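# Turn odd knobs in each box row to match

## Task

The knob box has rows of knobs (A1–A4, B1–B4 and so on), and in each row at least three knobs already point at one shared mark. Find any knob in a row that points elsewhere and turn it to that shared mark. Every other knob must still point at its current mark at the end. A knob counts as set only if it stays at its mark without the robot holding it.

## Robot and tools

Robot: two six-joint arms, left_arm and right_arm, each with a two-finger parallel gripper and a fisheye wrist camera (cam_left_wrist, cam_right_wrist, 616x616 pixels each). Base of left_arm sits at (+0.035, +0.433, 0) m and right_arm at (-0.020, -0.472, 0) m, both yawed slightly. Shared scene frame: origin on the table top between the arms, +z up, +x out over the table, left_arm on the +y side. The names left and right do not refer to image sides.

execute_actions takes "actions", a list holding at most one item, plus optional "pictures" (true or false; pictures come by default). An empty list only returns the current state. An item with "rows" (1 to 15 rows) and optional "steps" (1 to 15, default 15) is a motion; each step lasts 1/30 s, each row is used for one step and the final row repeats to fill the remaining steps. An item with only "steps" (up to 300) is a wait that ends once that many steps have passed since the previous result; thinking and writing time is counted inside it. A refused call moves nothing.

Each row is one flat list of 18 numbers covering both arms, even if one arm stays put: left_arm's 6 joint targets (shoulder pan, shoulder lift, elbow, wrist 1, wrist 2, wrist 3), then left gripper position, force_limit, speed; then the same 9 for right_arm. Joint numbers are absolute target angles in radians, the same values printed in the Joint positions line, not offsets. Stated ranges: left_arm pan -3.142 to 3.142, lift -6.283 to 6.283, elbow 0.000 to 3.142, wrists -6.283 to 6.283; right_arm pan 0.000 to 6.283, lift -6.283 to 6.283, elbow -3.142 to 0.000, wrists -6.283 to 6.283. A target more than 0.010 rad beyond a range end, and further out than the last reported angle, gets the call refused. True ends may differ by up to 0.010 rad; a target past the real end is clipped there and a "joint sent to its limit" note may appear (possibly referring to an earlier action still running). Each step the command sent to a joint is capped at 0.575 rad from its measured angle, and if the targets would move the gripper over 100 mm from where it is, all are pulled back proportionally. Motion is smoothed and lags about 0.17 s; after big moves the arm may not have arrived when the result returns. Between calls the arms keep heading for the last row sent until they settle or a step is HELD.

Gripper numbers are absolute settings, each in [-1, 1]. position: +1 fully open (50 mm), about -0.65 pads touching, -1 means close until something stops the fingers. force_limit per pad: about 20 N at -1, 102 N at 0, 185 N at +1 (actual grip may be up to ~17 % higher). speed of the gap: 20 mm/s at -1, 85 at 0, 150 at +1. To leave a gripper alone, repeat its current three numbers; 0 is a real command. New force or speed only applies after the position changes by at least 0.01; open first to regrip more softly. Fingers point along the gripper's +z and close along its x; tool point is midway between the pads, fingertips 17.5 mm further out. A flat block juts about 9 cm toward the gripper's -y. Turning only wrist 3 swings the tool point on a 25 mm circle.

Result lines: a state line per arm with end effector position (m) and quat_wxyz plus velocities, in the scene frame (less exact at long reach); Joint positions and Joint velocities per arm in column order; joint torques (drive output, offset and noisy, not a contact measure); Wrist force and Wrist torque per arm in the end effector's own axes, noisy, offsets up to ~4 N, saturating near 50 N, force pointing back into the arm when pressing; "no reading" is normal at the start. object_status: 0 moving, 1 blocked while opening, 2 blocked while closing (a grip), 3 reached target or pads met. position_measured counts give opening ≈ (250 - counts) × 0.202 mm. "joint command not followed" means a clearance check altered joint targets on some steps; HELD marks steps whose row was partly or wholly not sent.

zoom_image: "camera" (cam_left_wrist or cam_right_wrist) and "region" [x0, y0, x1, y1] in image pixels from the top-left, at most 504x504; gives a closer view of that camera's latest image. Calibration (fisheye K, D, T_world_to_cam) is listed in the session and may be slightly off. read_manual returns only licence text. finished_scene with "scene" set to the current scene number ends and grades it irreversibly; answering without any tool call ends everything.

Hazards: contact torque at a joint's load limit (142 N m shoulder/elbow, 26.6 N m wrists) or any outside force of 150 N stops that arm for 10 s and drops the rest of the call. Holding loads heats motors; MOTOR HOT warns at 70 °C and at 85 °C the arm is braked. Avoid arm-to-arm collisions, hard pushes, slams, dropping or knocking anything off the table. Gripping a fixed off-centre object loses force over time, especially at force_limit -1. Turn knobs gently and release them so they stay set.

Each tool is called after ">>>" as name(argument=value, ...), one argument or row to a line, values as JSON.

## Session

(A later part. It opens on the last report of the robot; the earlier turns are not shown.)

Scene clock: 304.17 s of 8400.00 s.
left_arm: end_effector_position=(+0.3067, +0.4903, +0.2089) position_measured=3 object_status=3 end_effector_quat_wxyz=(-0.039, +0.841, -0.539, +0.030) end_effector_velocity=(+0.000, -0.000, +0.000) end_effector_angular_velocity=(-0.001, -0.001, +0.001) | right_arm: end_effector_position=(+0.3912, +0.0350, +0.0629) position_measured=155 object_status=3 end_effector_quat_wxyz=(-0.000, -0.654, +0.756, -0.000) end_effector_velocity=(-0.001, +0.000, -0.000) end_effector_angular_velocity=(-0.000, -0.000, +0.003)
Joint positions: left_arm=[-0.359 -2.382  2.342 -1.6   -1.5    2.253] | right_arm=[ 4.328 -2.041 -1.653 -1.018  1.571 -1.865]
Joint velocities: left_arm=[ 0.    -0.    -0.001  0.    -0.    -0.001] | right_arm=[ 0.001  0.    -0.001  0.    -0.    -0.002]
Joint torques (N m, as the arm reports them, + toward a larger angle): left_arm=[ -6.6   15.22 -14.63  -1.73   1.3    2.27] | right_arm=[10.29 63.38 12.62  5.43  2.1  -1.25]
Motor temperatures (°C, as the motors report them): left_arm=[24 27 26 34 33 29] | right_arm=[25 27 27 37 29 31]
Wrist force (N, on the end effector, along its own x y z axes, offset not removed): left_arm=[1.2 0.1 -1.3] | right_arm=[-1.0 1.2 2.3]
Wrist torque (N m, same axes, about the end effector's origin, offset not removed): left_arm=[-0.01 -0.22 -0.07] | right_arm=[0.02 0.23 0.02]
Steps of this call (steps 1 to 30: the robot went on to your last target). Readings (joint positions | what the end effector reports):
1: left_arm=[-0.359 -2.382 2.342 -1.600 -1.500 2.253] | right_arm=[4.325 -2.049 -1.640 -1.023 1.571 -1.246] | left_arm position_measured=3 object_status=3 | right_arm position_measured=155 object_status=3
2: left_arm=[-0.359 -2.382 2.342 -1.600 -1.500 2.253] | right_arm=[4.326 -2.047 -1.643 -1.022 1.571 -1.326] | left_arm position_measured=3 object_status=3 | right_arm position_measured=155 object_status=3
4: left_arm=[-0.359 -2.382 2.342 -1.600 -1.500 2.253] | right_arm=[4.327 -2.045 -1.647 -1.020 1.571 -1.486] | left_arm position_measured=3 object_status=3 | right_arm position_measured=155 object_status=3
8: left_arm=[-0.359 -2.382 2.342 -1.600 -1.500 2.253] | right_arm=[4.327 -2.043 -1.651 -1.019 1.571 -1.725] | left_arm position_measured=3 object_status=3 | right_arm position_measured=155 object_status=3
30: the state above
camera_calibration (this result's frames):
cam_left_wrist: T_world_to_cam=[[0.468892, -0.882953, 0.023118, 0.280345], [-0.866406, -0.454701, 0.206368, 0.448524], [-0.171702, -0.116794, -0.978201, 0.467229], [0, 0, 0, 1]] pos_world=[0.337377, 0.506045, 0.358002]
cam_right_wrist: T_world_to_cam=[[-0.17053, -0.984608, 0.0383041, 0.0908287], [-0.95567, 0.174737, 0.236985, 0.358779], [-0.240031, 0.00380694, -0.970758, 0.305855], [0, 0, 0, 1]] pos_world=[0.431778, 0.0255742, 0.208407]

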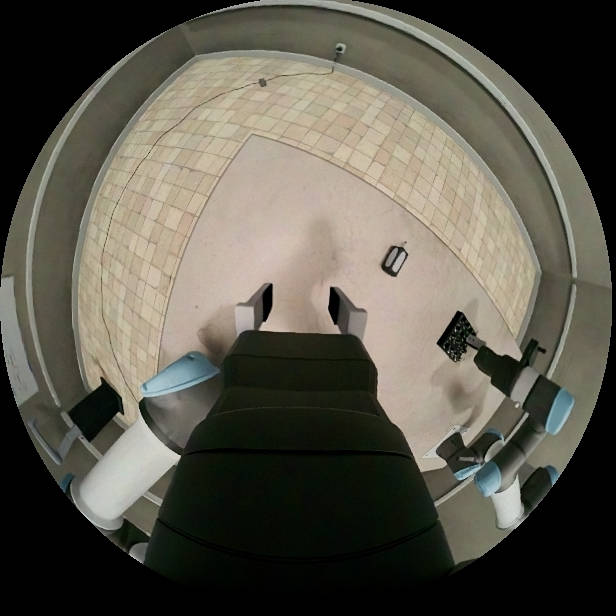

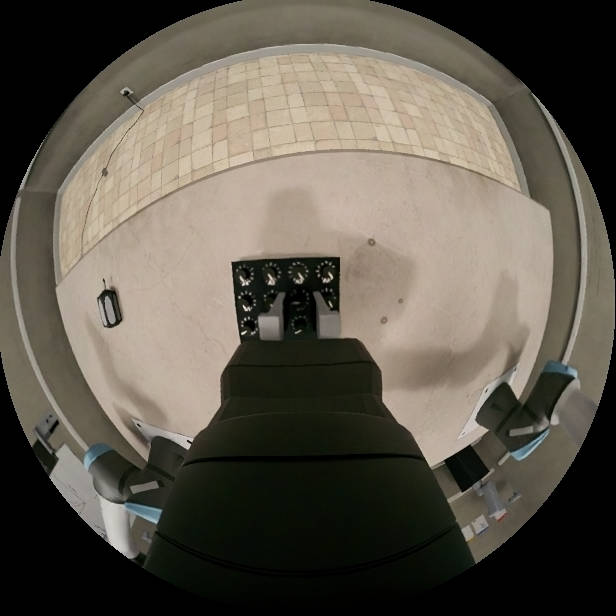

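>>> execute_actions(
  actions=[
    {"rows": [[-0.359,-2.382,2.342,-1.6,-1.5,2.253,1,-1,0, 4.3279,-2.0468,-1.6570,-1.0085,1.5708,-1.865,-0.02,-1,0],[-0.359,-2.382,2.342,-1.6,-1.5,2.253,1,-1,0, 4.3279,-2.0523,-1.6614,-0.9988,1.5708,-1.865,-0.02,-1,0],[-0.359,-2.382,2.342,-1.6,-1.5,2.253,1,-1,0, 4.3279,-2.0577,-1.6657,-0.9890,1.5708,-1.865,-0.02,-1,0]], "steps": 13},
  ],
  pictures=false,
)

>>> execute_actions(
  actions=[
    {"rows": [[-0.359,-2.382,2.342,-1.6,-1.5,2.253,1,-1,0, 4.3279,-2.0577,-1.6657,-0.9890,1.5708,-1.865,-1,-0.9,-0.8]], "steps": 15},
  ],
)

>>> zoom_image(
  camera="cam_right_wrist",
  region=[258, 258, 342, 342],
)

Scene clock: 363.60 s of 8400.00 s.
left_arm: end_effector_position=(+0.3067, +0.4903, +0.2089) position_measured=3 object_status=3 end_effector_quat_wxyz=(-0.039, +0.841, -0.539, +0.030) end_effector_velocity=(-0.000, -0.000, +0.000) end_effector_angular_velocity=(-0.001, -0.000, +0.001) | right_arm: end_effector_position=(+0.3912, +0.0350, +0.0510) position_measured=155 object_status=3 end_effector_quat_wxyz=(-0.000, -0.654, +0.756, +0.000) end_effector_velocity=(-0.001, -0.001, -0.009) end_effector_angular_velocity=(-0.002, +0.001, -0.000)
Joint positions: left_arm=[-0.359 -2.382  2.342 -1.6   -1.5    2.253] | right_arm=[ 4.328 -2.056 -1.665 -0.991  1.571 -1.865]
Joint velocities: left_arm=[ 0.    -0.    -0.     0.    -0.001 -0.   ] | right_arm=[ 0.001 -0.01  -0.01   0.017 -0.     0.001]
Joint torques (N m, as the arm reports them, + toward a larger angle): left_arm=[ -7.11  15.13 -16.02  -2.23   1.25   2.61] | right_arm=[10.67 35.36 10.2   5.13  2.   -1.8 ]
Motor temperatures (°C, as the motors report them): left_arm=[24 27 26 34 33 29] | right_arm=[25 27 27 37 29 31]
Wrist force (N, on the end effector, along its own x y z axes, offset not removed): left_arm=[1.2 1.4 0.3] | right_arm=[-1.1 2.1 1.5]
Wrist torque (N m, same axes, about the end effector's origin, offset not removed): left_arm=[0.22 -0.13 -0.05] | right_arm=[0.51 0.29 0.12]
Steps of this call (steps 1 to 15: the robot went on to your last target; steps 16 to 90: nothing new was sent; then 56.00 s passed at rest; steps 91 to 103: all 13 steps of this action). Readings (joint positions | what the end effector reports):
91: left_arm=[-0.359 -2.382 2.342 -1.600 -1.500 2.253] | right_arm=[4.328 -2.041 -1.653 -1.018 1.571 -1.865] | left_arm position_measured=3 object_status=3 | right_arm position_measured=155 object_status=3
92: left_arm=[-0.359 -2.382 2.342 -1.600 -1.500 2.253] | right_arm=[4.328 -2.042 -1.653 -1.018 1.571 -1.865] | left_arm position_measured=3 object_status=3 | right_arm position_measured=155 object_status=3
94: left_arm=[-0.359 -2.382 2.342 -1.600 -1.500 2.253] | right_arm=[4.328 -2.045 -1.656 -1.012 1.571 -1.865] | left_arm position_measured=3 object_status=3 | right_arm position_measured=155 object_status=3
98: left_arm=[-0.359 -2.382 2.342 -1.600 -1.500 2.253] | right_arm=[4.328 -2.053 -1.662 -0.997 1.571 -1.865] | left_arm position_measured=3 object_status=3 | right_arm position_measured=155 object_status=3
103: the state above

Scene clock: 364.10 s of 8400.00 s.
left_arm: end_effector_position=(+0.3067, +0.4903, +0.2089) position_measured=3 object_status=3 end_effector_quat_wxyz=(-0.039, +0.841, -0.539, +0.030) end_effector_velocity=(-0.000, +0.000, +0.000) end_effector_angular_velocity=(-0.001, -0.001, +0.002) | right_arm: end_effector_position=(+0.3912, +0.0350, +0.0500) position_measured=200 object_status=0 end_effector_quat_wxyz=(+0.000, -0.654, +0.756, +0.000) end_effector_velocity=(+0.001, +0.001, +0.001) end_effector_angular_velocity=(+0.003, -0.002, -0.000)
Joint positions: left_arm=[-0.359 -2.382  2.342 -1.6   -1.5    2.253] | right_arm=[ 4.328 -2.058 -1.666 -0.989  1.571 -1.865]
Joint velocities: left_arm=[-0.    -0.001 -0.     0.    -0.    -0.002] | right_arm=[-0.     0.001  0.002  0.001 -0.001  0.   ]
Joint torques (N m, as the arm reports them, + toward a larger angle): left_arm=[ -7.81  15.39 -15.23  -2.16   1.18   2.25] | right_arm=[ 9.81 32.67 11.88  5.8   2.11 -1.92]
Motor temperatures (°C, as the motors report them): left_arm=[24 27 26 34 33 29] | right_arm=[25 27 27 37 29 31]
Wrist force (N, on the end effector, along its own x y z axes, offset not removed): left_arm=[5.1 0.1 1.0] | right_arm=[1.7 3.3 -1.6]
Wrist torque (N m, same axes, about the end effector's origin, offset not removed): left_arm=[-0.03 -0.86 -0.15] | right_arm=[0.38 0.09 0.06]
Steps of this call (steps 1 to 15: all 15 steps of this action). Readings (joint positions | what the end effector reports):
1: left_arm=[-0.359 -2.382 2.342 -1.600 -1.500 2.253] | right_arm=[4.328 -2.057 -1.665 -0.991 1.571 -1.865] | left_arm position_measured=3 object_status=3 | right_arm position_measured=155 object_status=0
2: left_arm=[-0.359 -2.382 2.342 -1.600 -1.500 2.253] | right_arm=[4.328 -2.057 -1.665 -0.990 1.571 -1.865] | left_arm position_measured=3 object_status=3 | right_arm position_measured=161 object_status=0
4: left_arm=[-0.359 -2.382 2.342 -1.600 -1.500 2.253] | right_arm=[4.328 -2.057 -1.665 -0.990 1.571 -1.865] | left_arm position_measured=3 object_status=3 | right_arm position_measured=172 object_status=0
8: left_arm=[-0.359 -2.382 2.342 -1.600 -1.500 2.253] | right_arm=[4.328 -2.058 -1.666 -0.989 1.571 -1.865] | left_arm position_measured=3 object_status=3 | right_arm position_measured=194 object_status=0
15: the state above
camera_calibration (this result's frames):
cam_left_wrist: T_world_to_cam=[[0.468892, -0.882953, 0.0231179, 0.280345], [-0.866406, -0.454701, 0.206368, 0.448524], [-0.171702, -0.116794, -0.978201, 0.467229], [0, 0, 0, 1]] pos_world=[0.337377, 0.506045, 0.358002]
cam_right_wrist: T_world_to_cam=[[-0.170097, -0.984683, 0.0382911, 0.0911444], [-0.955748, 0.174314, 0.236982, 0.361864], [-0.240027, 0.00371317, -0.970759, 0.293374], [0, 0, 0, 1]] pos_world=[0.431772, 0.0255812, 0.19555]

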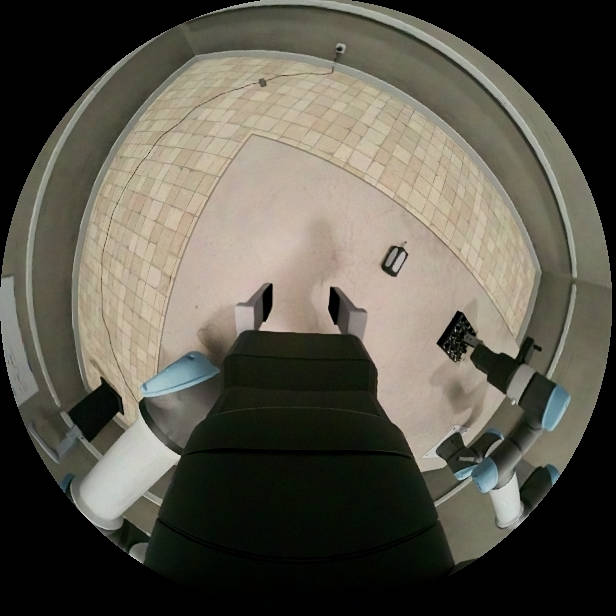

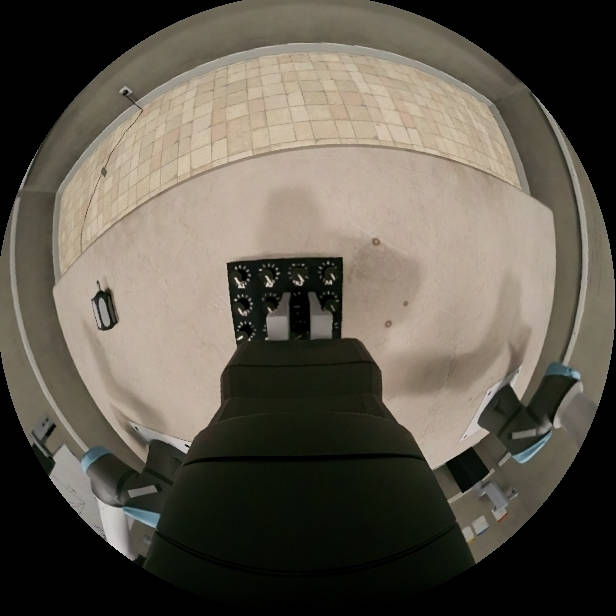

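Region (258, 258, 342, 342) of cam_right_wrist's 616x616 image, scaled by 6.000, with more detail than that image has.

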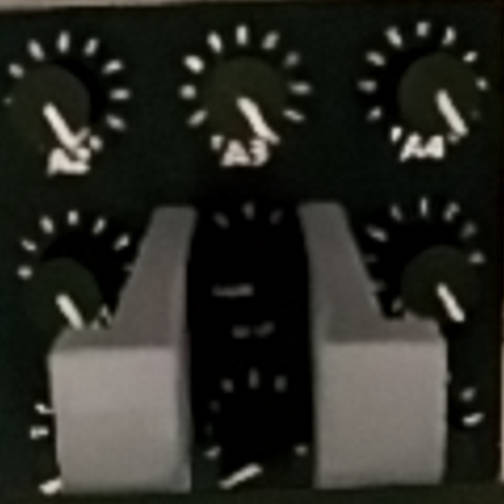

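>>> execute_actions(
  actions=[
    {"rows": [
[-0.359,-2.382,2.342,-1.6,-1.5,2.253,1,-1,0,4.3284,-2.0600,-1.6620,-0.9904,1.5708,-1.815,-1,-0.9,-0.8],
[-0.359,-2.382,2.342,-1.6,-1.5,2.253,1,-1,0,4.3289,-2.0622,-1.6584,-0.9918,1.5708,-1.765,-1,-0.9,-0.8],
[-0.359,-2.382,2.342,-1.6,-1.5,2.253,1,-1,0,4.3294,-2.0645,-1.6547,-0.9932,1.5708,-1.715,-1,-0.9,-0.8],
[-0.359,-2.382,2.342,-1.6,-1.5,2.253,1,-1,0,4.3299,-2.0667,-1.6511,-0.9946,1.5708,-1.665,-1,-0.9,-0.8],
[-0.359,-2.382,2.342,-1.6,-1.5,2.253,1,-1,0,4.3304,-2.0690,-1.6474,-0.9960,1.5708,-1.615,-1,-0.9,-0.8],
[-0.359,-2.382,2.342,-1.6,-1.5,2.253,1,-1,0,4.3302,-2.0716,-1.6432,-0.9976,1.5708,-1.565,-1,-0.9,-0.8],
[-0.359,-2.382,2.342,-1.6,-1.5,2.253,1,-1,0,4.3300,-2.0742,-1.6390,-0.9992,1.5708,-1.515,-1,-0.9,-0.8],
[-0.359,-2.382,2.342,-1.6,-1.5,2.253,1,-1,0,4.3299,-2.0767,-1.6349,-1.0008,1.5708,-1.465,-1,-0.9,-0.8],
[-0.359,-2.382,2.342,-1.6,-1.5,2.253,1,-1,0,4.3297,-2.0793,-1.6307,-1.0024,1.5708,-1.415,-1,-0.9,-0.8],
[-0.359,-2.382,2.342,-1.6,-1.5,2.253,1,-1,0,4.3296,-2.0819,-1.6265,-1.0040,1.5708,-1.365,-1,-0.9,-0.8],
[-0.359,-2.382,2.342,-1.6,-1.5,2.253,1,-1,0,4.3289,-2.0845,-1.6223,-1.0056,1.5708,-1.315,-1,-0.9,-0.8],
[-0.359,-2.382,2.342,-1.6,-1.5,2.253,1,-1,0,4.3283,-2.0871,-1.6180,-1.0073,1.5708,-1.265,-1,-0.9,-0.8],
[-0.359,-2.382,2.342,-1.6,-1.5,2.253,1,-1,0,4.3276,-2.0897,-1.6138,-1.0089,1.5708,-1.215,-1,-0.9,-0.8],
[-0.359,-2.382,2.342,-1.6,-1.5,2.253,1,-1,0,4.3270,-2.0923,-1.6095,-1.0106,1.5708,-1.165,-1,-0.9,-0.8],
[-0.359,-2.382,2.342,-1.6,-1.5,2.253,1,-1,0,4.3263,-2.0949,-1.6053,-1.0122,1.5708,-1.115,-1,-0.9,-0.8]], "steps": 15},
  ],
  pictures=false,
)

>>> execute_actions(
  actions=[
    {"rows": [
[-0.359,-2.382,2.342,-1.6,-1.5,2.253,1,-1,0,4.3252,-2.0974,-1.6012,-1.0138,1.5708,-1.065,-1,-0.9,-0.8],
[-0.359,-2.382,2.342,-1.6,-1.5,2.253,1,-1,0,4.3241,-2.0998,-1.5972,-1.0154,1.5708,-1.015,-1,-0.9,-0.8],
[-0.359,-2.382,2.342,-1.6,-1.5,2.253,1,-1,0,4.3230,-2.1023,-1.5931,-1.0170,1.5708,-0.965,-1,-0.9,-0.8],
[-0.359,-2.382,2.342,-1.6,-1.5,2.253,1,-1,0,4.3219,-2.1047,-1.5891,-1.0186,1.5708,-0.915,-1,-0.9,-0.8],
[-0.359,-2.382,2.342,-1.6,-1.5,2.253,1,-1,0,4.3208,-2.1072,-1.5850,-1.0202,1.5708,-0.865,-1,-0.9,-0.8],
[-0.359,-2.382,2.342,-1.6,-1.5,2.253,1,-1,0,4.3193,-2.1094,-1.5814,-1.0216,1.5708,-0.815,-1,-0.9,-0.8],
[-0.359,-2.382,2.342,-1.6,-1.5,2.253,1,-1,0,4.3178,-2.1116,-1.5778,-1.0230,1.5708,-0.765,-1,-0.9,-0.8],
[-0.359,-2.382,2.342,-1.6,-1.5,2.253,1,-1,0,4.3164,-2.1137,-1.5743,-1.0244,1.5708,-0.715,-1,-0.9,-0.8],
[-0.359,-2.382,2.342,-1.6,-1.5,2.253,1,-1,0,4.3149,-2.1159,-1.5707,-1.0258,1.5708,-0.665,-1,-0.9,-0.8],
[-0.359,-2.382,2.342,-1.6,-1.5,2.253,1,-1,0,4.3134,-2.1181,-1.5671,-1.0272,1.5708,-0.615,-1,-0.9,-0.8],
[-0.359,-2.382,2.342,-1.6,-1.5,2.253,1,-1,0,4.3116,-2.1198,-1.5642,-1.0283,1.5708,-0.565,-1,-0.9,-0.8],
[-0.359,-2.382,2.342,-1.6,-1.5,2.253,1,-1,0,4.3099,-2.1215,-1.5614,-1.0295,1.5708,-0.515,-1,-0.9,-0.8],
[-0.359,-2.382,2.342,-1.6,-1.5,2.253,1,-1,0,4.3081,-2.1231,-1.5588,-1.0305,1.5708,-0.465,-1,-0.9,-0.8],
[-0.359,-2.382,2.342,-1.6,-1.5,2.253,1,-1,0,4.3062,-2.1245,-1.5565,-1.0314,1.5708,-0.415,-1,-0.9,-0.8],
[-0.359,-2.382,2.342,-1.6,-1.5,2.253,1,-1,0,4.3043,-2.1258,-1.5542,-1.0324,1.5708,-0.365,-1,-0.9,-0.8]], "steps": 15},
  ],
  pictures=false,
)

>>> execute_actions(
  actions=[
    {"steps": 15},
  ],
)

>>> zoom_image(
  camera="cam_right_wrist",
  region=[258, 258, 342, 342],
)

Scene clock: 422.10 s of 8400.00 s.
left_arm: end_effector_position=(+0.3067, +0.4903, +0.2089) position_measured=3 object_status=3 end_effector_quat_wxyz=(-0.039, +0.841, -0.539, +0.030) end_effector_velocity=(+0.000, -0.000, +0.000) end_effector_angular_velocity=(-0.001, +0.000, +0.002) | right_arm: end_effector_position=(+0.3914, +0.0357, +0.0500) position_measured=200 object_status=2 end_effector_quat_wxyz=(-0.000, -0.463, +0.886, -0.000) end_effector_velocity=(+0.002, -0.002, -0.001) end_effector_angular_velocity=(-0.003, +0.000, -1.428)
Joint positions: left_arm=[-0.359 -2.382  2.342 -1.6   -1.5    2.253] | right_arm=[ 4.329 -2.081 -1.627 -1.004  1.571 -1.4  ]
Joint velocities: left_arm=[-0.     0.    -0.001 -0.    -0.001 -0.002] | right_arm=[-0.013 -0.074  0.119 -0.047 -0.001  1.415]
Joint torques (N m, as the arm reports them, + toward a larger angle): left_arm=[ -6.52  14.41 -17.33  -2.07   1.36   2.16] | right_arm=[-7.59 31.41 39.52  2.63  2.04  4.78]
Motor temperatures (°C, as the motors report them): left_arm=[24 27 26 34 33 29] | right_arm=[25 28 27 37 29 31]
Wrist force (N, on the end effector, along its own x y z axes, offset not removed): left_arm=[2.8 -0.4 0.2] | right_arm=[4.0 1.9 -3.4]
Wrist torque (N m, same axes, about the end effector's origin, offset not removed): left_arm=[-0.21 -0.39 -0.19] | right_arm=[0.49 -0.03 -0.06]
Steps of this call (steps 1 to 15: the robot went on to your last target; steps 16 to 90: nothing new was sent; then 54.50 s passed at rest; steps 91 to 105: all 15 steps of this action). Readings (joint positions | what the end effector reports):
91: left_arm=[-0.359 -2.382 2.342 -1.600 -1.500 2.253] | right_arm=[4.328 -2.058 -1.666 -0.989 1.571 -1.865] | left_arm position_measured=3 object_status=3 | right_arm position_measured=200 object_status=2
92: left_arm=[-0.359 -2.382 2.342 -1.600 -1.500 2.253] | right_arm=[4.328 -2.058 -1.666 -0.989 1.571 -1.863] | left_arm position_measured=3 object_status=3 | right_arm position_measured=200 object_status=2
94: left_arm=[-0.359 -2.382 2.342 -1.600 -1.500 2.253] | right_arm=[4.328 -2.059 -1.664 -0.990 1.571 -1.838] | left_arm position_measured=3 object_status=3 | right_arm position_measured=200 object_status=2
98: left_arm=[-0.359 -2.382 2.342 -1.600 -1.500 2.253] | right_arm=[4.329 -2.065 -1.653 -0.994 1.571 -1.714] | left_arm position_measured=3 object_status=3 | right_arm position_measured=200 object_status=2
105: the state above

Scene clock: 422.60 s of 8400.00 s.
left_arm: end_effector_position=(+0.3067, +0.4903, +0.2089) position_measured=3 object_status=3 end_effector_quat_wxyz=(-0.039, +0.841, -0.539, +0.030) end_effector_velocity=(+0.000, +0.000, +0.000) end_effector_angular_velocity=(+0.001, -0.001, -0.003) | right_arm: end_effector_position=(+0.3919, +0.0351, +0.0500) position_measured=200 object_status=2 end_effector_quat_wxyz=(-0.000, -0.102, +0.995, +0.000) end_effector_velocity=(+0.000, -0.002, +0.001) end_effector_angular_velocity=(+0.003, +0.000, -1.514)
Joint positions: left_arm=[-0.359 -2.382  2.342 -1.6   -1.5    2.253] | right_arm=[ 4.313 -2.117 -1.569 -1.026  1.571 -0.657]
Joint velocities: left_arm=[-0.001 -0.    -0.     0.     0.001  0.003] | right_arm=[-0.048 -0.053  0.091 -0.036  0.001  1.466]
Joint torques (N m, as the arm reports them, + toward a larger angle): left_arm=[ -5.02  14.92 -15.47  -2.24   1.08   2.32] | right_arm=[-9.27 38.01 37.94  0.96  1.14  4.95]
Motor temperatures (°C, as the motors report them): left_arm=[24 27 26 34 33 29] | right_arm=[25 28 27 37 29 31]
Wrist force (N, on the end effector, along its own x y z axes, offset not removed): left_arm=[3.5 -2.6 0.5] | right_arm=[-0.3 2.0 -2.0]
Wrist torque (N m, same axes, about the end effector's origin, offset not removed): left_arm=[-0.59 -0.46 -0.14] | right_arm=[-0.02 0.38 -0.08]
Steps of this call (steps 1 to 15: all 15 steps of this action). Readings (joint positions | what the end effector reports):
1: left_arm=[-0.359 -2.382 2.342 -1.600 -1.500 2.253] | right_arm=[4.329 -2.084 -1.623 -1.005 1.571 -1.352] | left_arm position_measured=3 object_status=3 | right_arm position_measured=200 object_status=2
2: left_arm=[-0.359 -2.382 2.342 -1.600 -1.500 2.253] | right_arm=[4.328 -2.086 -1.619 -1.007 1.571 -1.303] | left_arm position_measured=3 object_status=3 | right_arm position_measured=200 object_status=2
4: left_arm=[-0.359 -2.382 2.342 -1.600 -1.500 2.253] | right_arm=[4.327 -2.091 -1.611 -1.010 1.571 -1.205] | left_arm position_measured=3 object_status=3 | right_arm position_measured=200 object_status=2
8: left_arm=[-0.359 -2.382 2.342 -1.600 -1.500 2.253] | right_arm=[4.323 -2.101 -1.595 -1.016 1.571 -1.006] | left_arm position_measured=3 object_status=3 | right_arm position_measured=200 object_status=2
15: the state above

Scene clock: 423.10 s of 8400.00 s.
left_arm: end_effector_position=(+0.3067, +0.4903, +0.2089) position_measured=3 object_status=3 end_effector_quat_wxyz=(-0.039, +0.841, -0.539, +0.030) end_effector_velocity=(+0.000, +0.000, +0.000) end_effector_angular_velocity=(-0.000, -0.000, +0.001) | right_arm: end_effector_position=(+0.3912, +0.0350, +0.0500) position_measured=200 object_status=2 end_effector_quat_wxyz=(-0.000, +0.045, +0.999, -0.000) end_effector_velocity=(-0.000, +0.000, +0.000) end_effector_angular_velocity=(-0.000, -0.000, -0.052)
Joint positions: left_arm=[-0.359 -2.382  2.342 -1.6   -1.5    2.253] | right_arm=[ 4.304 -2.126 -1.555 -1.032  1.571 -0.371]
Joint velocities: left_arm=[ 0.     0.    -0.     0.    -0.    -0.001] | right_arm=[-0.001 -0.001  0.002 -0.001 -0.     0.051]
Joint torques (N m, as the arm reports them, + toward a larger angle): left_arm=[ -7.26  14.27 -15.75  -2.2    1.2    2.39] | right_arm=[-4.56 35.79 35.84  1.42  0.35  1.88]
Motor temperatures (°C, as the motors report them): left_arm=[24 27 26 34 33 29] | right_arm=[25 28 27 37 29 31]
Wrist force (N, on the end effector, along its own x y z axes, offset not removed): left_arm=[2.0 0.4 1.1] | right_arm=[-0.1 2.6 -1.4]
Wrist torque (N m, same axes, about the end effector's origin, offset not removed): left_arm=[0.02 -0.24 -0.10] | right_arm=[0.66 -0.63 -0.04]
Steps of this call (steps 1 to 15: the robot went on to your last target). Readings (joint positions | what the end effector reports):
1: left_arm=[-0.359 -2.382 2.342 -1.600 -1.500 2.253] | right_arm=[4.312 -2.118 -1.566 -1.027 1.571 -0.607] | left_arm position_measured=3 object_status=3 | right_arm position_measured=200 object_status=2
2: left_arm=[-0.359 -2.382 2.342 -1.600 -1.500 2.253] | right_arm=[4.310 -2.120 -1.564 -1.029 1.571 -0.558] | left_arm position_measured=3 object_status=3 | right_arm position_measured=200 object_status=2
4: left_arm=[-0.359 -2.382 2.342 -1.600 -1.500 2.253] | right_arm=[4.308 -2.122 -1.560 -1.030 1.571 -0.480] | left_arm position_measured=3 object_status=3 | right_arm position_measured=200 object_status=2
8: left_arm=[-0.359 -2.382 2.342 -1.600 -1.500 2.253] | right_arm=[4.305 -2.125 -1.556 -1.032 1.571 -0.406] | left_arm position_measured=3 object_status=3 | right_arm position_measured=200 object_status=2
15: the state above
camera_calibration (this result's frames):
cam_left_wrist: T_world_to_cam=[[0.468892, -0.882953, 0.0231182, 0.280345], [-0.866406, -0.454701, 0.206368, 0.448524], [-0.171702, -0.116794, -0.978201, 0.467229], [0, 0, 0, 1]] pos_world=[0.337377, 0.506045, 0.358002]
cam_right_wrist: T_world_to_cam=[[-0.992408, 0.116861, 0.0383366, 0.374292], [0.122639, 0.963747, 0.236963, -0.0876396], [-0.00925522, 0.239865, -0.970762, 0.194815], [0, 0, 0, 1]] pos_world=[0.384002, -0.0060069, 0.195537]

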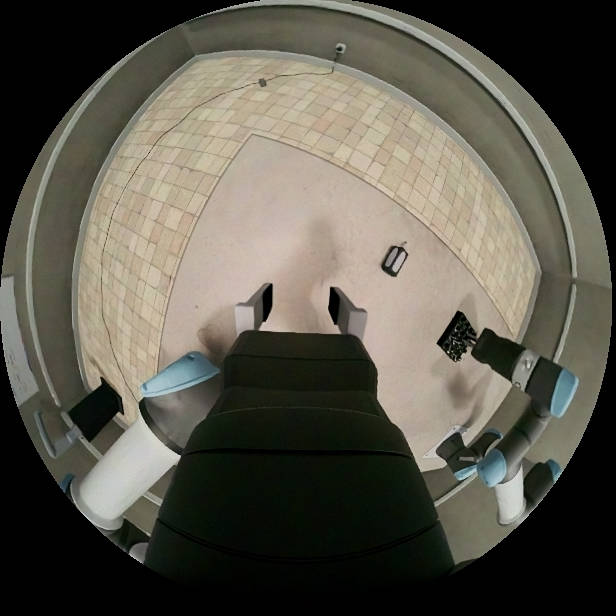

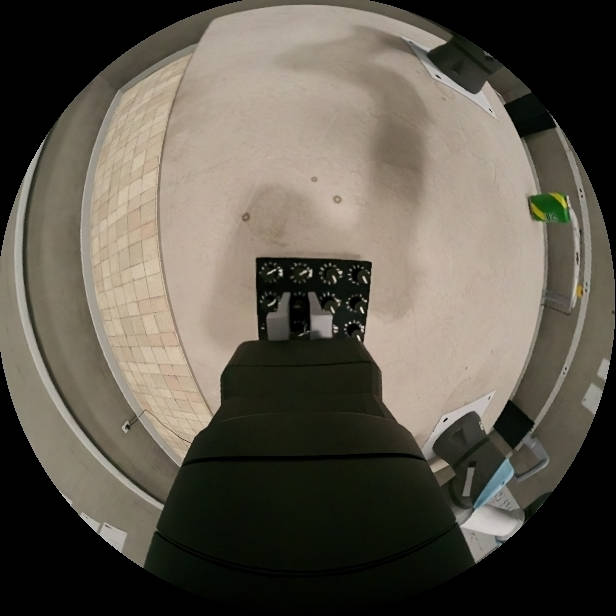

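Region (258, 258, 342, 342) of cam_right_wrist's 616x616 image, scaled by 6.000, with more detail than that image has.

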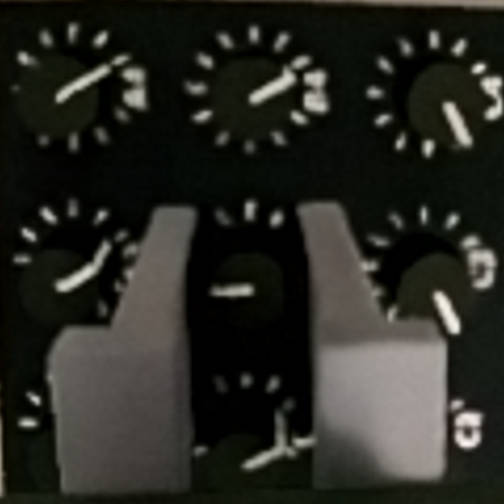

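>>> execute_actions(
  actions=[
    {"rows": [
[-0.359,-2.382,2.342,-1.6,-1.5,2.253,1,-1,0,4.3024,-2.1271,-1.5520,-1.0333,1.5708,-0.31,-1,-0.9,-0.8],
[-0.359,-2.382,2.342,-1.6,-1.5,2.253,1,-1,0,4.3005,-2.1284,-1.5498,-1.0342,1.5708,-0.25,-1,-0.9,-0.8],
[-0.359,-2.382,2.342,-1.6,-1.5,2.253,1,-1,0,4.2987,-2.1298,-1.5475,-1.0351,1.5708,-0.19,-1,-0.9,-0.8],
[-0.359,-2.382,2.342,-1.6,-1.5,2.253,1,-1,0,4.2968,-2.1311,-1.5453,-1.0360,1.5708,-0.14,-1,-0.9,-0.8],
[-0.359,-2.382,2.342,-1.6,-1.5,2.253,1,-1,0,4.2949,-2.1324,-1.5431,-1.0369,1.5708,-0.09,-1,-0.9,-0.8],
[-0.359,-2.382,2.342,-1.6,-1.5,2.253,1,-1,0,4.2929,-2.1329,-1.5423,-1.0372,1.5708,-0.04,-1,-0.9,-0.8],
[-0.359,-2.382,2.342,-1.6,-1.5,2.253,1,-1,0,4.2909,-2.1334,-1.5414,-1.0375,1.5708,0.01,-1,-0.9,-0.8],
[-0.359,-2.382,2.342,-1.6,-1.5,2.253,1,-1,0,4.2889,-2.1340,-1.5406,-1.0379,1.5708,0.06,-1,-0.9,-0.8],
[-0.359,-2.382,2.342,-1.6,-1.5,2.253,1,-1,0,4.2869,-2.1345,-1.5397,-1.0382,1.5708,0.11,-1,-0.9,-0.8],
[-0.359,-2.382,2.342,-1.6,-1.5,2.253,1,-1,0,4.2850,-2.1350,-1.5389,-1.0385,1.5708,0.16,-1,-0.9,-0.8],
[-0.359,-2.382,2.342,-1.6,-1.5,2.253,1,-1,0,4.2830,-2.1348,-1.5392,-1.0384,1.5708,0.21,-1,-0.9,-0.8],
[-0.359,-2.382,2.342,-1.6,-1.5,2.253,1,-1,0,4.2811,-2.1346,-1.5395,-1.0383,1.5708,0.26,-1,-0.9,-0.8],
[-0.359,-2.382,2.342,-1.6,-1.5,2.253,1,-1,0,4.2792,-2.1345,-1.5397,-1.0382,1.5708,0.31,-1,-0.9,-0.8],
[-0.359,-2.382,2.342,-1.6,-1.5,2.253,1,-1,0,4.2773,-2.1343,-1.5400,-1.0381,1.5708,0.36,-1,-0.9,-0.8],
[-0.359,-2.382,2.342,-1.6,-1.5,2.253,1,-1,0,4.2754,-2.1341,-1.5403,-1.0380,1.5708,0.41,-1,-0.9,-0.8]], "steps": 15},
  ],
  pictures=false,
)

>>> execute_actions(
  actions=[
    {"rows": [
[-0.359,-2.382,2.342,-1.6,-1.5,2.253,1,-1,0,4.2736,-2.1333,-1.5417,-1.0374,1.5708,0.46,-1,-0.9,-0.8],
[-0.359,-2.382,2.342,-1.6,-1.5,2.253,1,-1,0,4.2719,-2.1325,-1.5431,-1.0369,1.5708,0.51,-1,-0.9,-0.8],
[-0.359,-2.382,2.342,-1.6,-1.5,2.253,1,-1,0,4.2702,-2.1316,-1.5444,-1.0363,1.5708,0.56,-1,-0.9,-0.8],
[-0.359,-2.382,2.342,-1.6,-1.5,2.253,1,-1,0,4.2684,-2.1308,-1.5458,-1.0358,1.5708,0.61,-1,-0.9,-0.8],
[-0.359,-2.382,2.342,-1.6,-1.5,2.253,1,-1,0,4.2667,-2.1300,-1.5472,-1.0352,1.5708,0.66,-1,-0.9,-0.8],
[-0.359,-2.382,2.342,-1.6,-1.5,2.253,1,-1,0,4.2653,-2.1286,-1.5496,-1.0342,1.5708,0.71,-1,-0.9,-0.8],
[-0.359,-2.382,2.342,-1.6,-1.5,2.253,1,-1,0,4.2638,-2.1271,-1.5520,-1.0333,1.5708,0.76,-1,-0.9,-0.8],
[-0.359,-2.382,2.342,-1.6,-1.5,2.253,1,-1,0,4.2624,-2.1257,-1.5544,-1.0323,1.5708,0.81,-1,-0.9,-0.8],
[-0.359,-2.382,2.342,-1.6,-1.5,2.253,1,-1,0,4.2610,-2.1242,-1.5568,-1.0314,1.5708,0.86,-1,-0.9,-0.8],
[-0.359,-2.382,2.342,-1.6,-1.5,2.253,1,-1,0,4.2595,-2.1228,-1.5592,-1.0304,1.5708,0.91,-1,-0.9,-0.8],
[-0.359,-2.382,2.342,-1.6,-1.5,2.253,1,-1,0,4.2585,-2.1209,-1.5624,-1.0291,1.5708,0.96,-1,-0.9,-0.8],
[-0.359,-2.382,2.342,-1.6,-1.5,2.253,1,-1,0,4.2574,-2.1190,-1.5656,-1.0278,1.5708,1.01,-1,-0.9,-0.8],
[-0.359,-2.382,2.342,-1.6,-1.5,2.253,1,-1,0,4.2564,-2.1170,-1.5688,-1.0266,1.5708,1.06,-1,-0.9,-0.8],
[-0.359,-2.382,2.342,-1.6,-1.5,2.253,1,-1,0,4.2553,-2.1151,-1.5720,-1.0253,1.5708,1.11,-1,-0.9,-0.8],
[-0.359,-2.382,2.342,-1.6,-1.5,2.253,1,-1,0,4.2543,-2.1132,-1.5752,-1.0240,1.5708,1.16,-1,-0.9,-0.8]], "steps": 15},
  ],
  pictures=false,
)

>>> execute_actions(
  actions=[
    {"rows": [
[-0.359,-2.382,2.342,-1.6,-1.5,2.253,1,-1,0,4.2537,-2.1109,-1.5790,-1.0225,1.5708,1.21,-1,-0.9,-0.8],
[-0.359,-2.382,2.342,-1.6,-1.5,2.253,1,-1,0,4.2531,-2.1086,-1.5828,-1.0210,1.5708,1.26,-1,-0.9,-0.8],
[-0.359,-2.382,2.342,-1.6,-1.5,2.253,1,-1,0,4.2525,-2.1063,-1.5865,-1.0196,1.5708,1.31,-1,-0.9,-0.8],
[-0.359,-2.382,2.342,-1.6,-1.5,2.253,1,-1,0,4.2519,-2.1040,-1.5903,-1.0181,1.5708,1.36,-1,-0.9,-0.8],
[-0.359,-2.382,2.342,-1.6,-1.5,2.253,1,-1,0,4.2513,-2.1017,-1.5941,-1.0166,1.5708,1.41,-1,-0.9,-0.8],
[-0.359,-2.382,2.342,-1.6,-1.5,2.253,1,-1,0,4.2511,-2.0992,-1.5982,-1.0150,1.5708,1.46,-1,-0.9,-0.8],
[-0.359,-2.382,2.342,-1.6,-1.5,2.253,1,-1,0,4.2510,-2.0967,-1.6023,-1.0134,1.5708,1.51,-1,-0.9,-0.8],
[-0.359,-2.382,2.342,-1.6,-1.5,2.253,1,-1,0,4.2509,-2.0941,-1.6065,-1.0118,1.5708,1.56,-1,-0.9,-0.8],
[-0.359,-2.382,2.342,-1.6,-1.5,2.253,1,-1,0,4.2508,-2.0916,-1.6106,-1.0102,1.5708,1.61,-1,-0.9,-0.8],
[-0.359,-2.382,2.342,-1.6,-1.5,2.253,1,-1,0,4.2507,-2.0891,-1.6147,-1.0086,1.5708,1.66,-1,-0.9,-0.8],
[-0.359,-2.382,2.342,-1.6,-1.5,2.253,1,-1,0,4.2510,-2.0865,-1.6189,-1.0070,1.5708,1.71,-1,-0.9,-0.8],
[-0.359,-2.382,2.342,-1.6,-1.5,2.253,1,-1,0,4.2514,-2.0840,-1.6231,-1.0054,1.5708,1.76,-1,-0.9,-0.8],
[-0.359,-2.382,2.342,-1.6,-1.5,2.253,1,-1,0,4.2518,-2.0814,-1.6272,-1.0037,1.5708,1.81,-1,-0.9,-0.8],
[-0.359,-2.382,2.342,-1.6,-1.5,2.253,1,-1,0,4.2521,-2.0789,-1.6314,-1.0021,1.5708,1.86,-1,-0.9,-0.8],
[-0.359,-2.382,2.342,-1.6,-1.5,2.253,1,-1,0,4.2525,-2.0763,-1.6356,-1.0005,1.5708,1.91,-1,-0.9,-0.8]], "steps": 15},
  ],
  pictures=false,
)

>>> execute_actions(
  actions=[
    {"rows": [
[-0.359,-2.382,2.342,-1.6,-1.5,2.253,1,-1,0,4.2534,-2.0738,-1.6396,-0.9990,1.5708,1.96,-1,-0.9,-0.8],
[-0.359,-2.382,2.342,-1.6,-1.5,2.253,1,-1,0,4.2542,-2.0714,-1.6436,-0.9975,1.5708,2.01,-1,-0.9,-0.8],
[-0.359,-2.382,2.342,-1.6,-1.5,2.253,1,-1,0,4.2550,-2.0689,-1.6475,-0.9959,1.5708,2.06,-1,-0.9,-0.8],
[-0.359,-2.382,2.342,-1.6,-1.5,2.253,1,-1,0,4.2559,-2.0665,-1.6515,-0.9944,1.5708,2.11,-1,-0.9,-0.8],
[-0.359,-2.382,2.342,-1.6,-1.5,2.253,1,-1,0,4.2567,-2.0640,-1.6555,-0.9929,1.5708,2.16,-1,-0.9,-0.8],
[-0.359,-2.382,2.342,-1.6,-1.5,2.253,1,-1,0,4.2581,-2.0619,-1.6589,-0.9916,1.5708,2.21,-1,-0.9,-0.8],
[-0.359,-2.382,2.342,-1.6,-1.5,2.253,1,-1,0,4.2599,-2.0594,-1.6629,-0.9901,1.5708,2.245,-1,-0.9,-0.8]], "steps": 15},
  ],
  pictures=false,
)

>>> execute_actions(
  actions=[
    {"steps": 10},
  ],
)

>>> zoom_image(
  camera="cam_right_wrist",
  region=[244, 230, 356, 342],
)

Scene clock: 489.77 s of 8400.00 s.
left_arm: end_effector_position=(+0.3067, +0.4903, +0.2089) position_measured=3 object_status=3 end_effector_quat_wxyz=(-0.039, +0.841, -0.539, +0.030) end_effector_velocity=(+0.000, +0.000, -0.000) end_effector_angular_velocity=(+0.002, +0.000, -0.001) | right_arm: end_effector_position=(+0.3912, +0.0349, +0.0500) position_measured=200 object_status=2 end_effector_quat_wxyz=(-0.000, +0.297, +0.955, +0.000) end_effector_velocity=(+0.000, -0.001, +0.000) end_effector_angular_velocity=(+0.000, +0.000, -1.483)
Joint positions: left_arm=[-0.359 -2.382  2.342 -1.6   -1.5    2.253] | right_arm=[ 4.285 -2.134 -1.541 -1.038  1.571  0.123]
Joint velocities: left_arm=[-0.     0.     0.     0.     0.002  0.   ] | right_arm=[-0.057 -0.005  0.008 -0.003  0.     1.427]
Joint torques (N m, as the arm reports them, + toward a larger angle): left_arm=[ -6.1   15.3  -15.02  -1.95   1.09   2.67] | right_arm=[-7.86 38.91 35.71  0.91 -1.24  4.71]
Motor temperatures (°C, as the motors report them): left_arm=[24 27 26 34 33 29] | right_arm=[25 28 27 37 29 31]
Wrist force (N, on the end effector, along its own x y z axes, offset not removed): left_arm=[1.3 2.0 -0.3] | right_arm=[-3.6 2.3 0.7]
Wrist torque (N m, same axes, about the end effector's origin, offset not removed): left_arm=[0.23 -0.27 -0.11] | right_arm=[0.28 0.50 0.26]
Steps of this call (steps 1 to 15: the robot went on to your last target; steps 16 to 90: nothing new was sent; then 63.17 s passed at rest; steps 91 to 105: all 15 steps of this action). Readings (joint positions | what the end effector reports):
91: left_arm=[-0.359 -2.382 2.342 -1.600 -1.500 2.253] | right_arm=[4.304 -2.126 -1.554 -1.032 1.571 -0.365] | left_arm position_measured=3 object_status=3 | right_arm position_measured=200 object_status=2
92: left_arm=[-0.359 -2.382 2.342 -1.600 -1.500 2.253] | right_arm=[4.304 -2.126 -1.554 -1.032 1.571 -0.363] | left_arm position_measured=3 object_status=3 | right_arm position_measured=200 object_status=2
94: left_arm=[-0.359 -2.382 2.342 -1.600 -1.500 2.253] | right_arm=[4.303 -2.127 -1.553 -1.033 1.571 -0.335] | left_arm position_measured=3 object_status=3 | right_arm position_measured=200 object_status=2
98: left_arm=[-0.359 -2.382 2.342 -1.600 -1.500 2.253] | right_arm=[4.298 -2.130 -1.547 -1.035 1.571 -0.200] | left_arm position_measured=3 object_status=3 | right_arm position_measured=200 object_status=2
105: the state above

Scene clock: 490.27 s of 8400.00 s.
left_arm: end_effector_position=(+0.3067, +0.4903, +0.2089) position_measured=3 object_status=3 end_effector_quat_wxyz=(-0.039, +0.841, -0.539, +0.030) end_effector_velocity=(-0.000, -0.001, +0.000) end_effector_angular_velocity=(-0.002, -0.001, -0.001) | right_arm: end_effector_position=(+0.3911, +0.0350, +0.0500) position_measured=200 object_status=2 end_effector_quat_wxyz=(-0.000, +0.634, +0.773, +0.000) end_effector_velocity=(+0.000, -0.000, -0.000) end_effector_angular_velocity=(-0.000, +0.000, -1.503)
Joint positions: left_arm=[-0.359 -2.382  2.342 -1.6   -1.5    2.253] | right_arm=[ 4.261 -2.122 -1.56  -1.03   1.571  0.868]
Joint velocities: left_arm=[-0.001 -0.001 -0.001  0.    -0.001  0.   ] | right_arm=[-0.038  0.048 -0.08   0.032  0.     1.465]
Joint torques (N m, as the arm reports them, + toward a larger angle): left_arm=[ -7.64  15.6  -15.12  -2.27   1.2    2.24] | right_arm=[-7.36 65.79 11.78  5.41 -1.5   4.82]
Motor temperatures (°C, as the motors report them): left_arm=[24 27 26 34 33 29] | right_arm=[25 28 27 37 29 31]
Wrist force (N, on the end effector, along its own x y z axes, offset not removed): left_arm=[2.4 -0.1 2.1] | right_arm=[-0.1 2.0 2.3]
Wrist torque (N m, same axes, about the end effector's origin, offset not removed): left_arm=[-0.02 -0.39 -0.03] | right_arm=[0.18 0.14 0.07]
Steps of this call (steps 1 to 15: all 15 steps of this action). Readings (joint positions | what the end effector reports):
1: left_arm=[-0.359 -2.382 2.342 -1.600 -1.500 2.253] | right_arm=[4.284 -2.134 -1.541 -1.038 1.571 0.172] | left_arm position_measured=3 object_status=3 | right_arm position_measured=200 object_status=2
2: left_arm=[-0.359 -2.382 2.342 -1.600 -1.500 2.253] | right_arm=[4.282 -2.134 -1.541 -1.038 1.571 0.221] | left_arm position_measured=3 object_status=3 | right_arm position_measured=200 object_status=2
4: left_arm=[-0.359 -2.382 2.342 -1.600 -1.500 2.253] | right_arm=[4.278 -2.134 -1.541 -1.038 1.571 0.320] | left_arm position_measured=3 object_status=3 | right_arm position_measured=200 object_status=2
8: left_arm=[-0.359 -2.382 2.342 -1.600 -1.500 2.253] | right_arm=[4.271 -2.131 -1.545 -1.036 1.571 0.519] | left_arm position_measured=3 object_status=3 | right_arm position_measured=200 object_status=2
15: the state above

Scene clock: 490.77 s of 8400.00 s.
left_arm: end_effector_position=(+0.3067, +0.4903, +0.2089) position_measured=3 object_status=3 end_effector_quat_wxyz=(-0.039, +0.841, -0.539, +0.030) end_effector_velocity=(-0.000, -0.000, -0.000) end_effector_angular_velocity=(+0.000, +0.000, +0.000) | right_arm: end_effector_position=(+0.3911, +0.0350, +0.0500) position_measured=200 object_status=2 end_effector_quat_wxyz=(+0.000, +0.875, +0.483, -0.000) end_effector_velocity=(+0.001, -0.001, -0.000) end_effector_angular_velocity=(-0.001, +0.000, -1.466)
Joint positions: left_arm=[-0.359 -2.382  2.342 -1.6   -1.5    2.253] | right_arm=[ 4.252 -2.09  -1.614 -1.009  1.571  1.618]
Joint velocities: left_arm=[-0. -0.  0. -0. -0. -0.] | right_arm=[ 0.001  0.074 -0.121  0.046 -0.     1.467]
Joint torques (N m, as the arm reports them, + toward a larger angle): left_arm=[ -7.6   15.32 -15.98  -2.12   1.21   2.38] | right_arm=[ 0.64 66.36 11.06  5.16 -1.44  4.81]
Motor temperatures (°C, as the motors report them): left_arm=[24 27 26 34 33 29] | right_arm=[25 28 27 37 29 31]
Wrist force (N, on the end effector, along its own x y z axes, offset not removed): left_arm=[2.0 -1.4 0.8] | right_arm=[-1.1 2.3 0.1]
Wrist torque (N m, same axes, about the end effector's origin, offset not removed): left_arm=[-0.37 -0.16 -0.10] | right_arm=[0.24 0.55 0.13]
Steps of this call (steps 1 to 15: all 15 steps of this action). Readings (joint positions | what the end effector reports):
1: left_arm=[-0.359 -2.382 2.342 -1.600 -1.500 2.253] | right_arm=[4.259 -2.121 -1.563 -1.029 1.571 0.918] | left_arm position_measured=3 object_status=3 | right_arm position_measured=200 object_status=2
2: left_arm=[-0.359 -2.382 2.342 -1.600 -1.500 2.253] | right_arm=[4.258 -2.119 -1.566 -1.028 1.571 0.968] | left_arm position_measured=3 object_status=3 | right_arm position_measured=200 object_status=2
4: left_arm=[-0.359 -2.382 2.342 -1.600 -1.500 2.253] | right_arm=[4.256 -2.115 -1.572 -1.025 1.571 1.068] | left_arm position_measured=3 object_status=3 | right_arm position_measured=200 object_status=2
8: left_arm=[-0.359 -2.382 2.342 -1.600 -1.500 2.253] | right_arm=[4.253 -2.107 -1.586 -1.020 1.571 1.268] | left_arm position_measured=3 object_status=3 | right_arm position_measured=200 object_status=2
15: the state above

Scene clock: 491.27 s of 8400.00 s.
left_arm: end_effector_position=(+0.3067, +0.4903, +0.2089) position_measured=3 object_status=3 end_effector_quat_wxyz=(-0.039, +0.841, -0.539, +0.030) end_effector_velocity=(-0.000, +0.000, +0.000) end_effector_angular_velocity=(-0.001, -0.000, +0.002) | right_arm: end_effector_position=(+0.3912, +0.0351, +0.0500) position_measured=200 object_status=2 end_effector_quat_wxyz=(+0.000, +0.977, +0.212, -0.000) end_effector_velocity=(-0.001, -0.000, +0.000) end_effector_angular_velocity=(+0.000, -0.000, -0.286)
Joint positions: left_arm=[-0.359 -2.382  2.342 -1.6   -1.5    2.253] | right_arm=[ 4.259 -2.061 -1.66  -0.991  1.571  2.207]
Joint velocities: left_arm=[ 0.001 -0.    -0.    -0.    -0.    -0.001] | right_arm=[ 0.008  0.015 -0.023  0.009 -0.     0.294]
Joint torques (N m, as the arm reports them, + toward a larger angle): left_arm=[ -7.16  14.9  -16.3   -1.99   1.14   2.37] | right_arm=[11.95 63.27 11.78  5.57 -1.2   1.52]
Motor temperatures (°C, as the motors report them): left_arm=[24 27 26 34 33 29] | right_arm=[25 28 27 37 29 31]
Wrist force (N, on the end effector, along its own x y z axes, offset not removed): left_arm=[-1.4 -0.6 1.7] | right_arm=[0.9 1.4 -2.0]
Wrist torque (N m, same axes, about the end effector's origin, offset not removed): left_arm=[0.00 0.23 0.09] | right_arm=[0.05 0.08 0.02]
Steps of this call (steps 1 to 15: all 15 steps of this action). Readings (joint positions | what the end effector reports):
1: left_arm=[-0.359 -2.382 2.342 -1.600 -1.500 2.253] | right_arm=[4.252 -2.087 -1.618 -1.007 1.571 1.668] | left_arm position_measured=3 object_status=3 | right_arm position_measured=200 object_status=2
2: left_arm=[-0.359 -2.382 2.342 -1.600 -1.500 2.253] | right_arm=[4.252 -2.085 -1.622 -1.006 1.571 1.718] | left_arm position_measured=3 object_status=3 | right_arm position_measured=200 object_status=2
4: left_arm=[-0.359 -2.382 2.342 -1.600 -1.500 2.253] | right_arm=[4.252 -2.080 -1.630 -1.003 1.571 1.818] | left_arm position_measured=3 object_status=3 | right_arm position_measured=200 object_status=2
8: left_arm=[-0.359 -2.382 2.342 -1.600 -1.500 2.253] | right_arm=[4.255 -2.070 -1.646 -0.997 1.571 2.018] | left_arm position_measured=3 object_status=3 | right_arm position_measured=200 object_status=2
15: the state above

Scene clock: 491.60 s of 8400.00 s.
left_arm: end_effector_position=(+0.3067, +0.4903, +0.2089) position_measured=3 object_status=3 end_effector_quat_wxyz=(-0.039, +0.841, -0.539, +0.030) end_effector_velocity=(-0.000, -0.000, +0.000) end_effector_angular_velocity=(-0.002, -0.001, +0.001) | right_arm: end_effector_position=(+0.3912, +0.0351, +0.0500) position_measured=200 object_status=2 end_effector_quat_wxyz=(+0.000, +0.981, +0.195, -0.000) end_effector_velocity=(-0.000, +0.000, -0.000) end_effector_angular_velocity=(-0.001, -0.001, -0.018)
Joint positions: left_arm=[-0.359 -2.382  2.342 -1.6   -1.5    2.253] | right_arm=[ 4.26  -2.06  -1.663 -0.99   1.571  2.242]
Joint velocities: left_arm=[ 0.    -0.001 -0.     0.    -0.001 -0.001] | right_arm=[ 0.001  0.    -0.001  0.    -0.001  0.02 ]
Joint torques (N m, as the arm reports them, + toward a larger angle): left_arm=[ -6.02  15.57 -15.41  -2.02   1.13   2.27] | right_arm=[11.08 62.29  7.91  5.14 -1.26  1.4 ]
Motor temperatures (°C, as the motors report them): left_arm=[24 27 26 34 33 29] | right_arm=[25 28 27 37 29 31]
Wrist force (N, on the end effector, along its own x y z axes, offset not removed): left_arm=[3.1 1.7 1.4] | right_arm=[4.8 3.8 0.9]
Wrist torque (N m, same axes, about the end effector's origin, offset not removed): left_arm=[0.37 -0.50 -0.19] | right_arm=[0.59 -0.43 -0.30]
Steps of this call (steps 1 to 10: the robot went on to your last target). Readings (joint positions | what the end effector reports):
1: left_arm=[-0.359 -2.382 2.342 -1.600 -1.500 2.253] | right_arm=[4.259 -2.061 -1.661 -0.991 1.571 2.216] | left_arm position_measured=3 object_status=3 | right_arm position_measured=200 object_status=2
2: left_arm=[-0.359 -2.382 2.342 -1.600 -1.500 2.253] | right_arm=[4.259 -2.060 -1.661 -0.991 1.571 2.223] | left_arm position_measured=3 object_status=3 | right_arm position_measured=200 object_status=2
4: left_arm=[-0.359 -2.382 2.342 -1.600 -1.500 2.253] | right_arm=[4.260 -2.060 -1.662 -0.990 1.571 2.232] | left_arm position_measured=3 object_status=3 | right_arm position_measured=200 object_status=2
8: left_arm=[-0.359 -2.382 2.342 -1.600 -1.500 2.253] | right_arm=[4.260 -2.060 -1.663 -0.990 1.571 2.240] | left_arm position_measured=3 object_status=3 | right_arm position_measured=200 object_status=2
10: the state above
camera_calibration (this result's frames):
cam_left_wrist: T_world_to_cam=[[0.468892, -0.882953, 0.0231179, 0.280345], [-0.866406, -0.454701, 0.206368, 0.448524], [-0.171702, -0.116794, -0.978201, 0.467229], [0, 0, 0, 1]] pos_world=[0.337377, 0.506045, 0.358002]
cam_right_wrist: T_world_to_cam=[[0.933075, 0.357637, 0.0382881, -0.387422], [0.339211, -0.910372, 0.236979, -0.106718], [0.119609, -0.208132, -0.97076, 0.160106], [0, 0, 0, 1]] pos_world=[0.378543, 0.074727, 0.195548]

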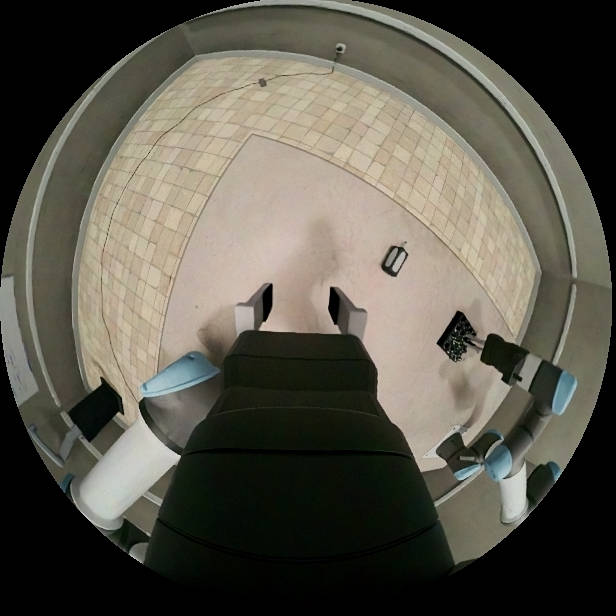

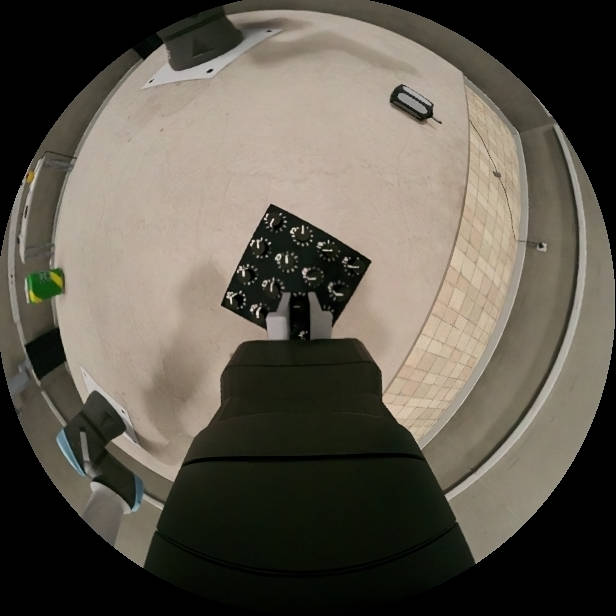

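Region (244, 230, 356, 342) of cam_right_wrist's 616x616 image, scaled by 4.500, with more detail than that image has.

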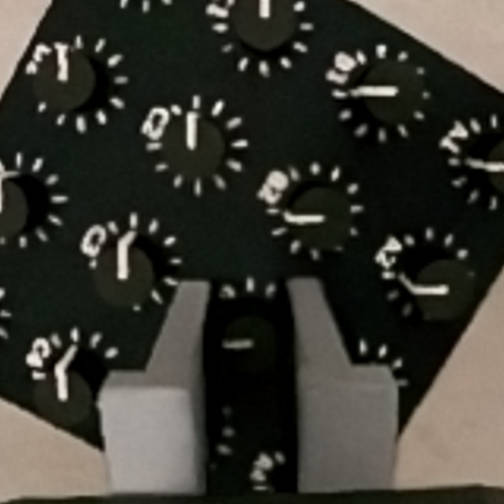

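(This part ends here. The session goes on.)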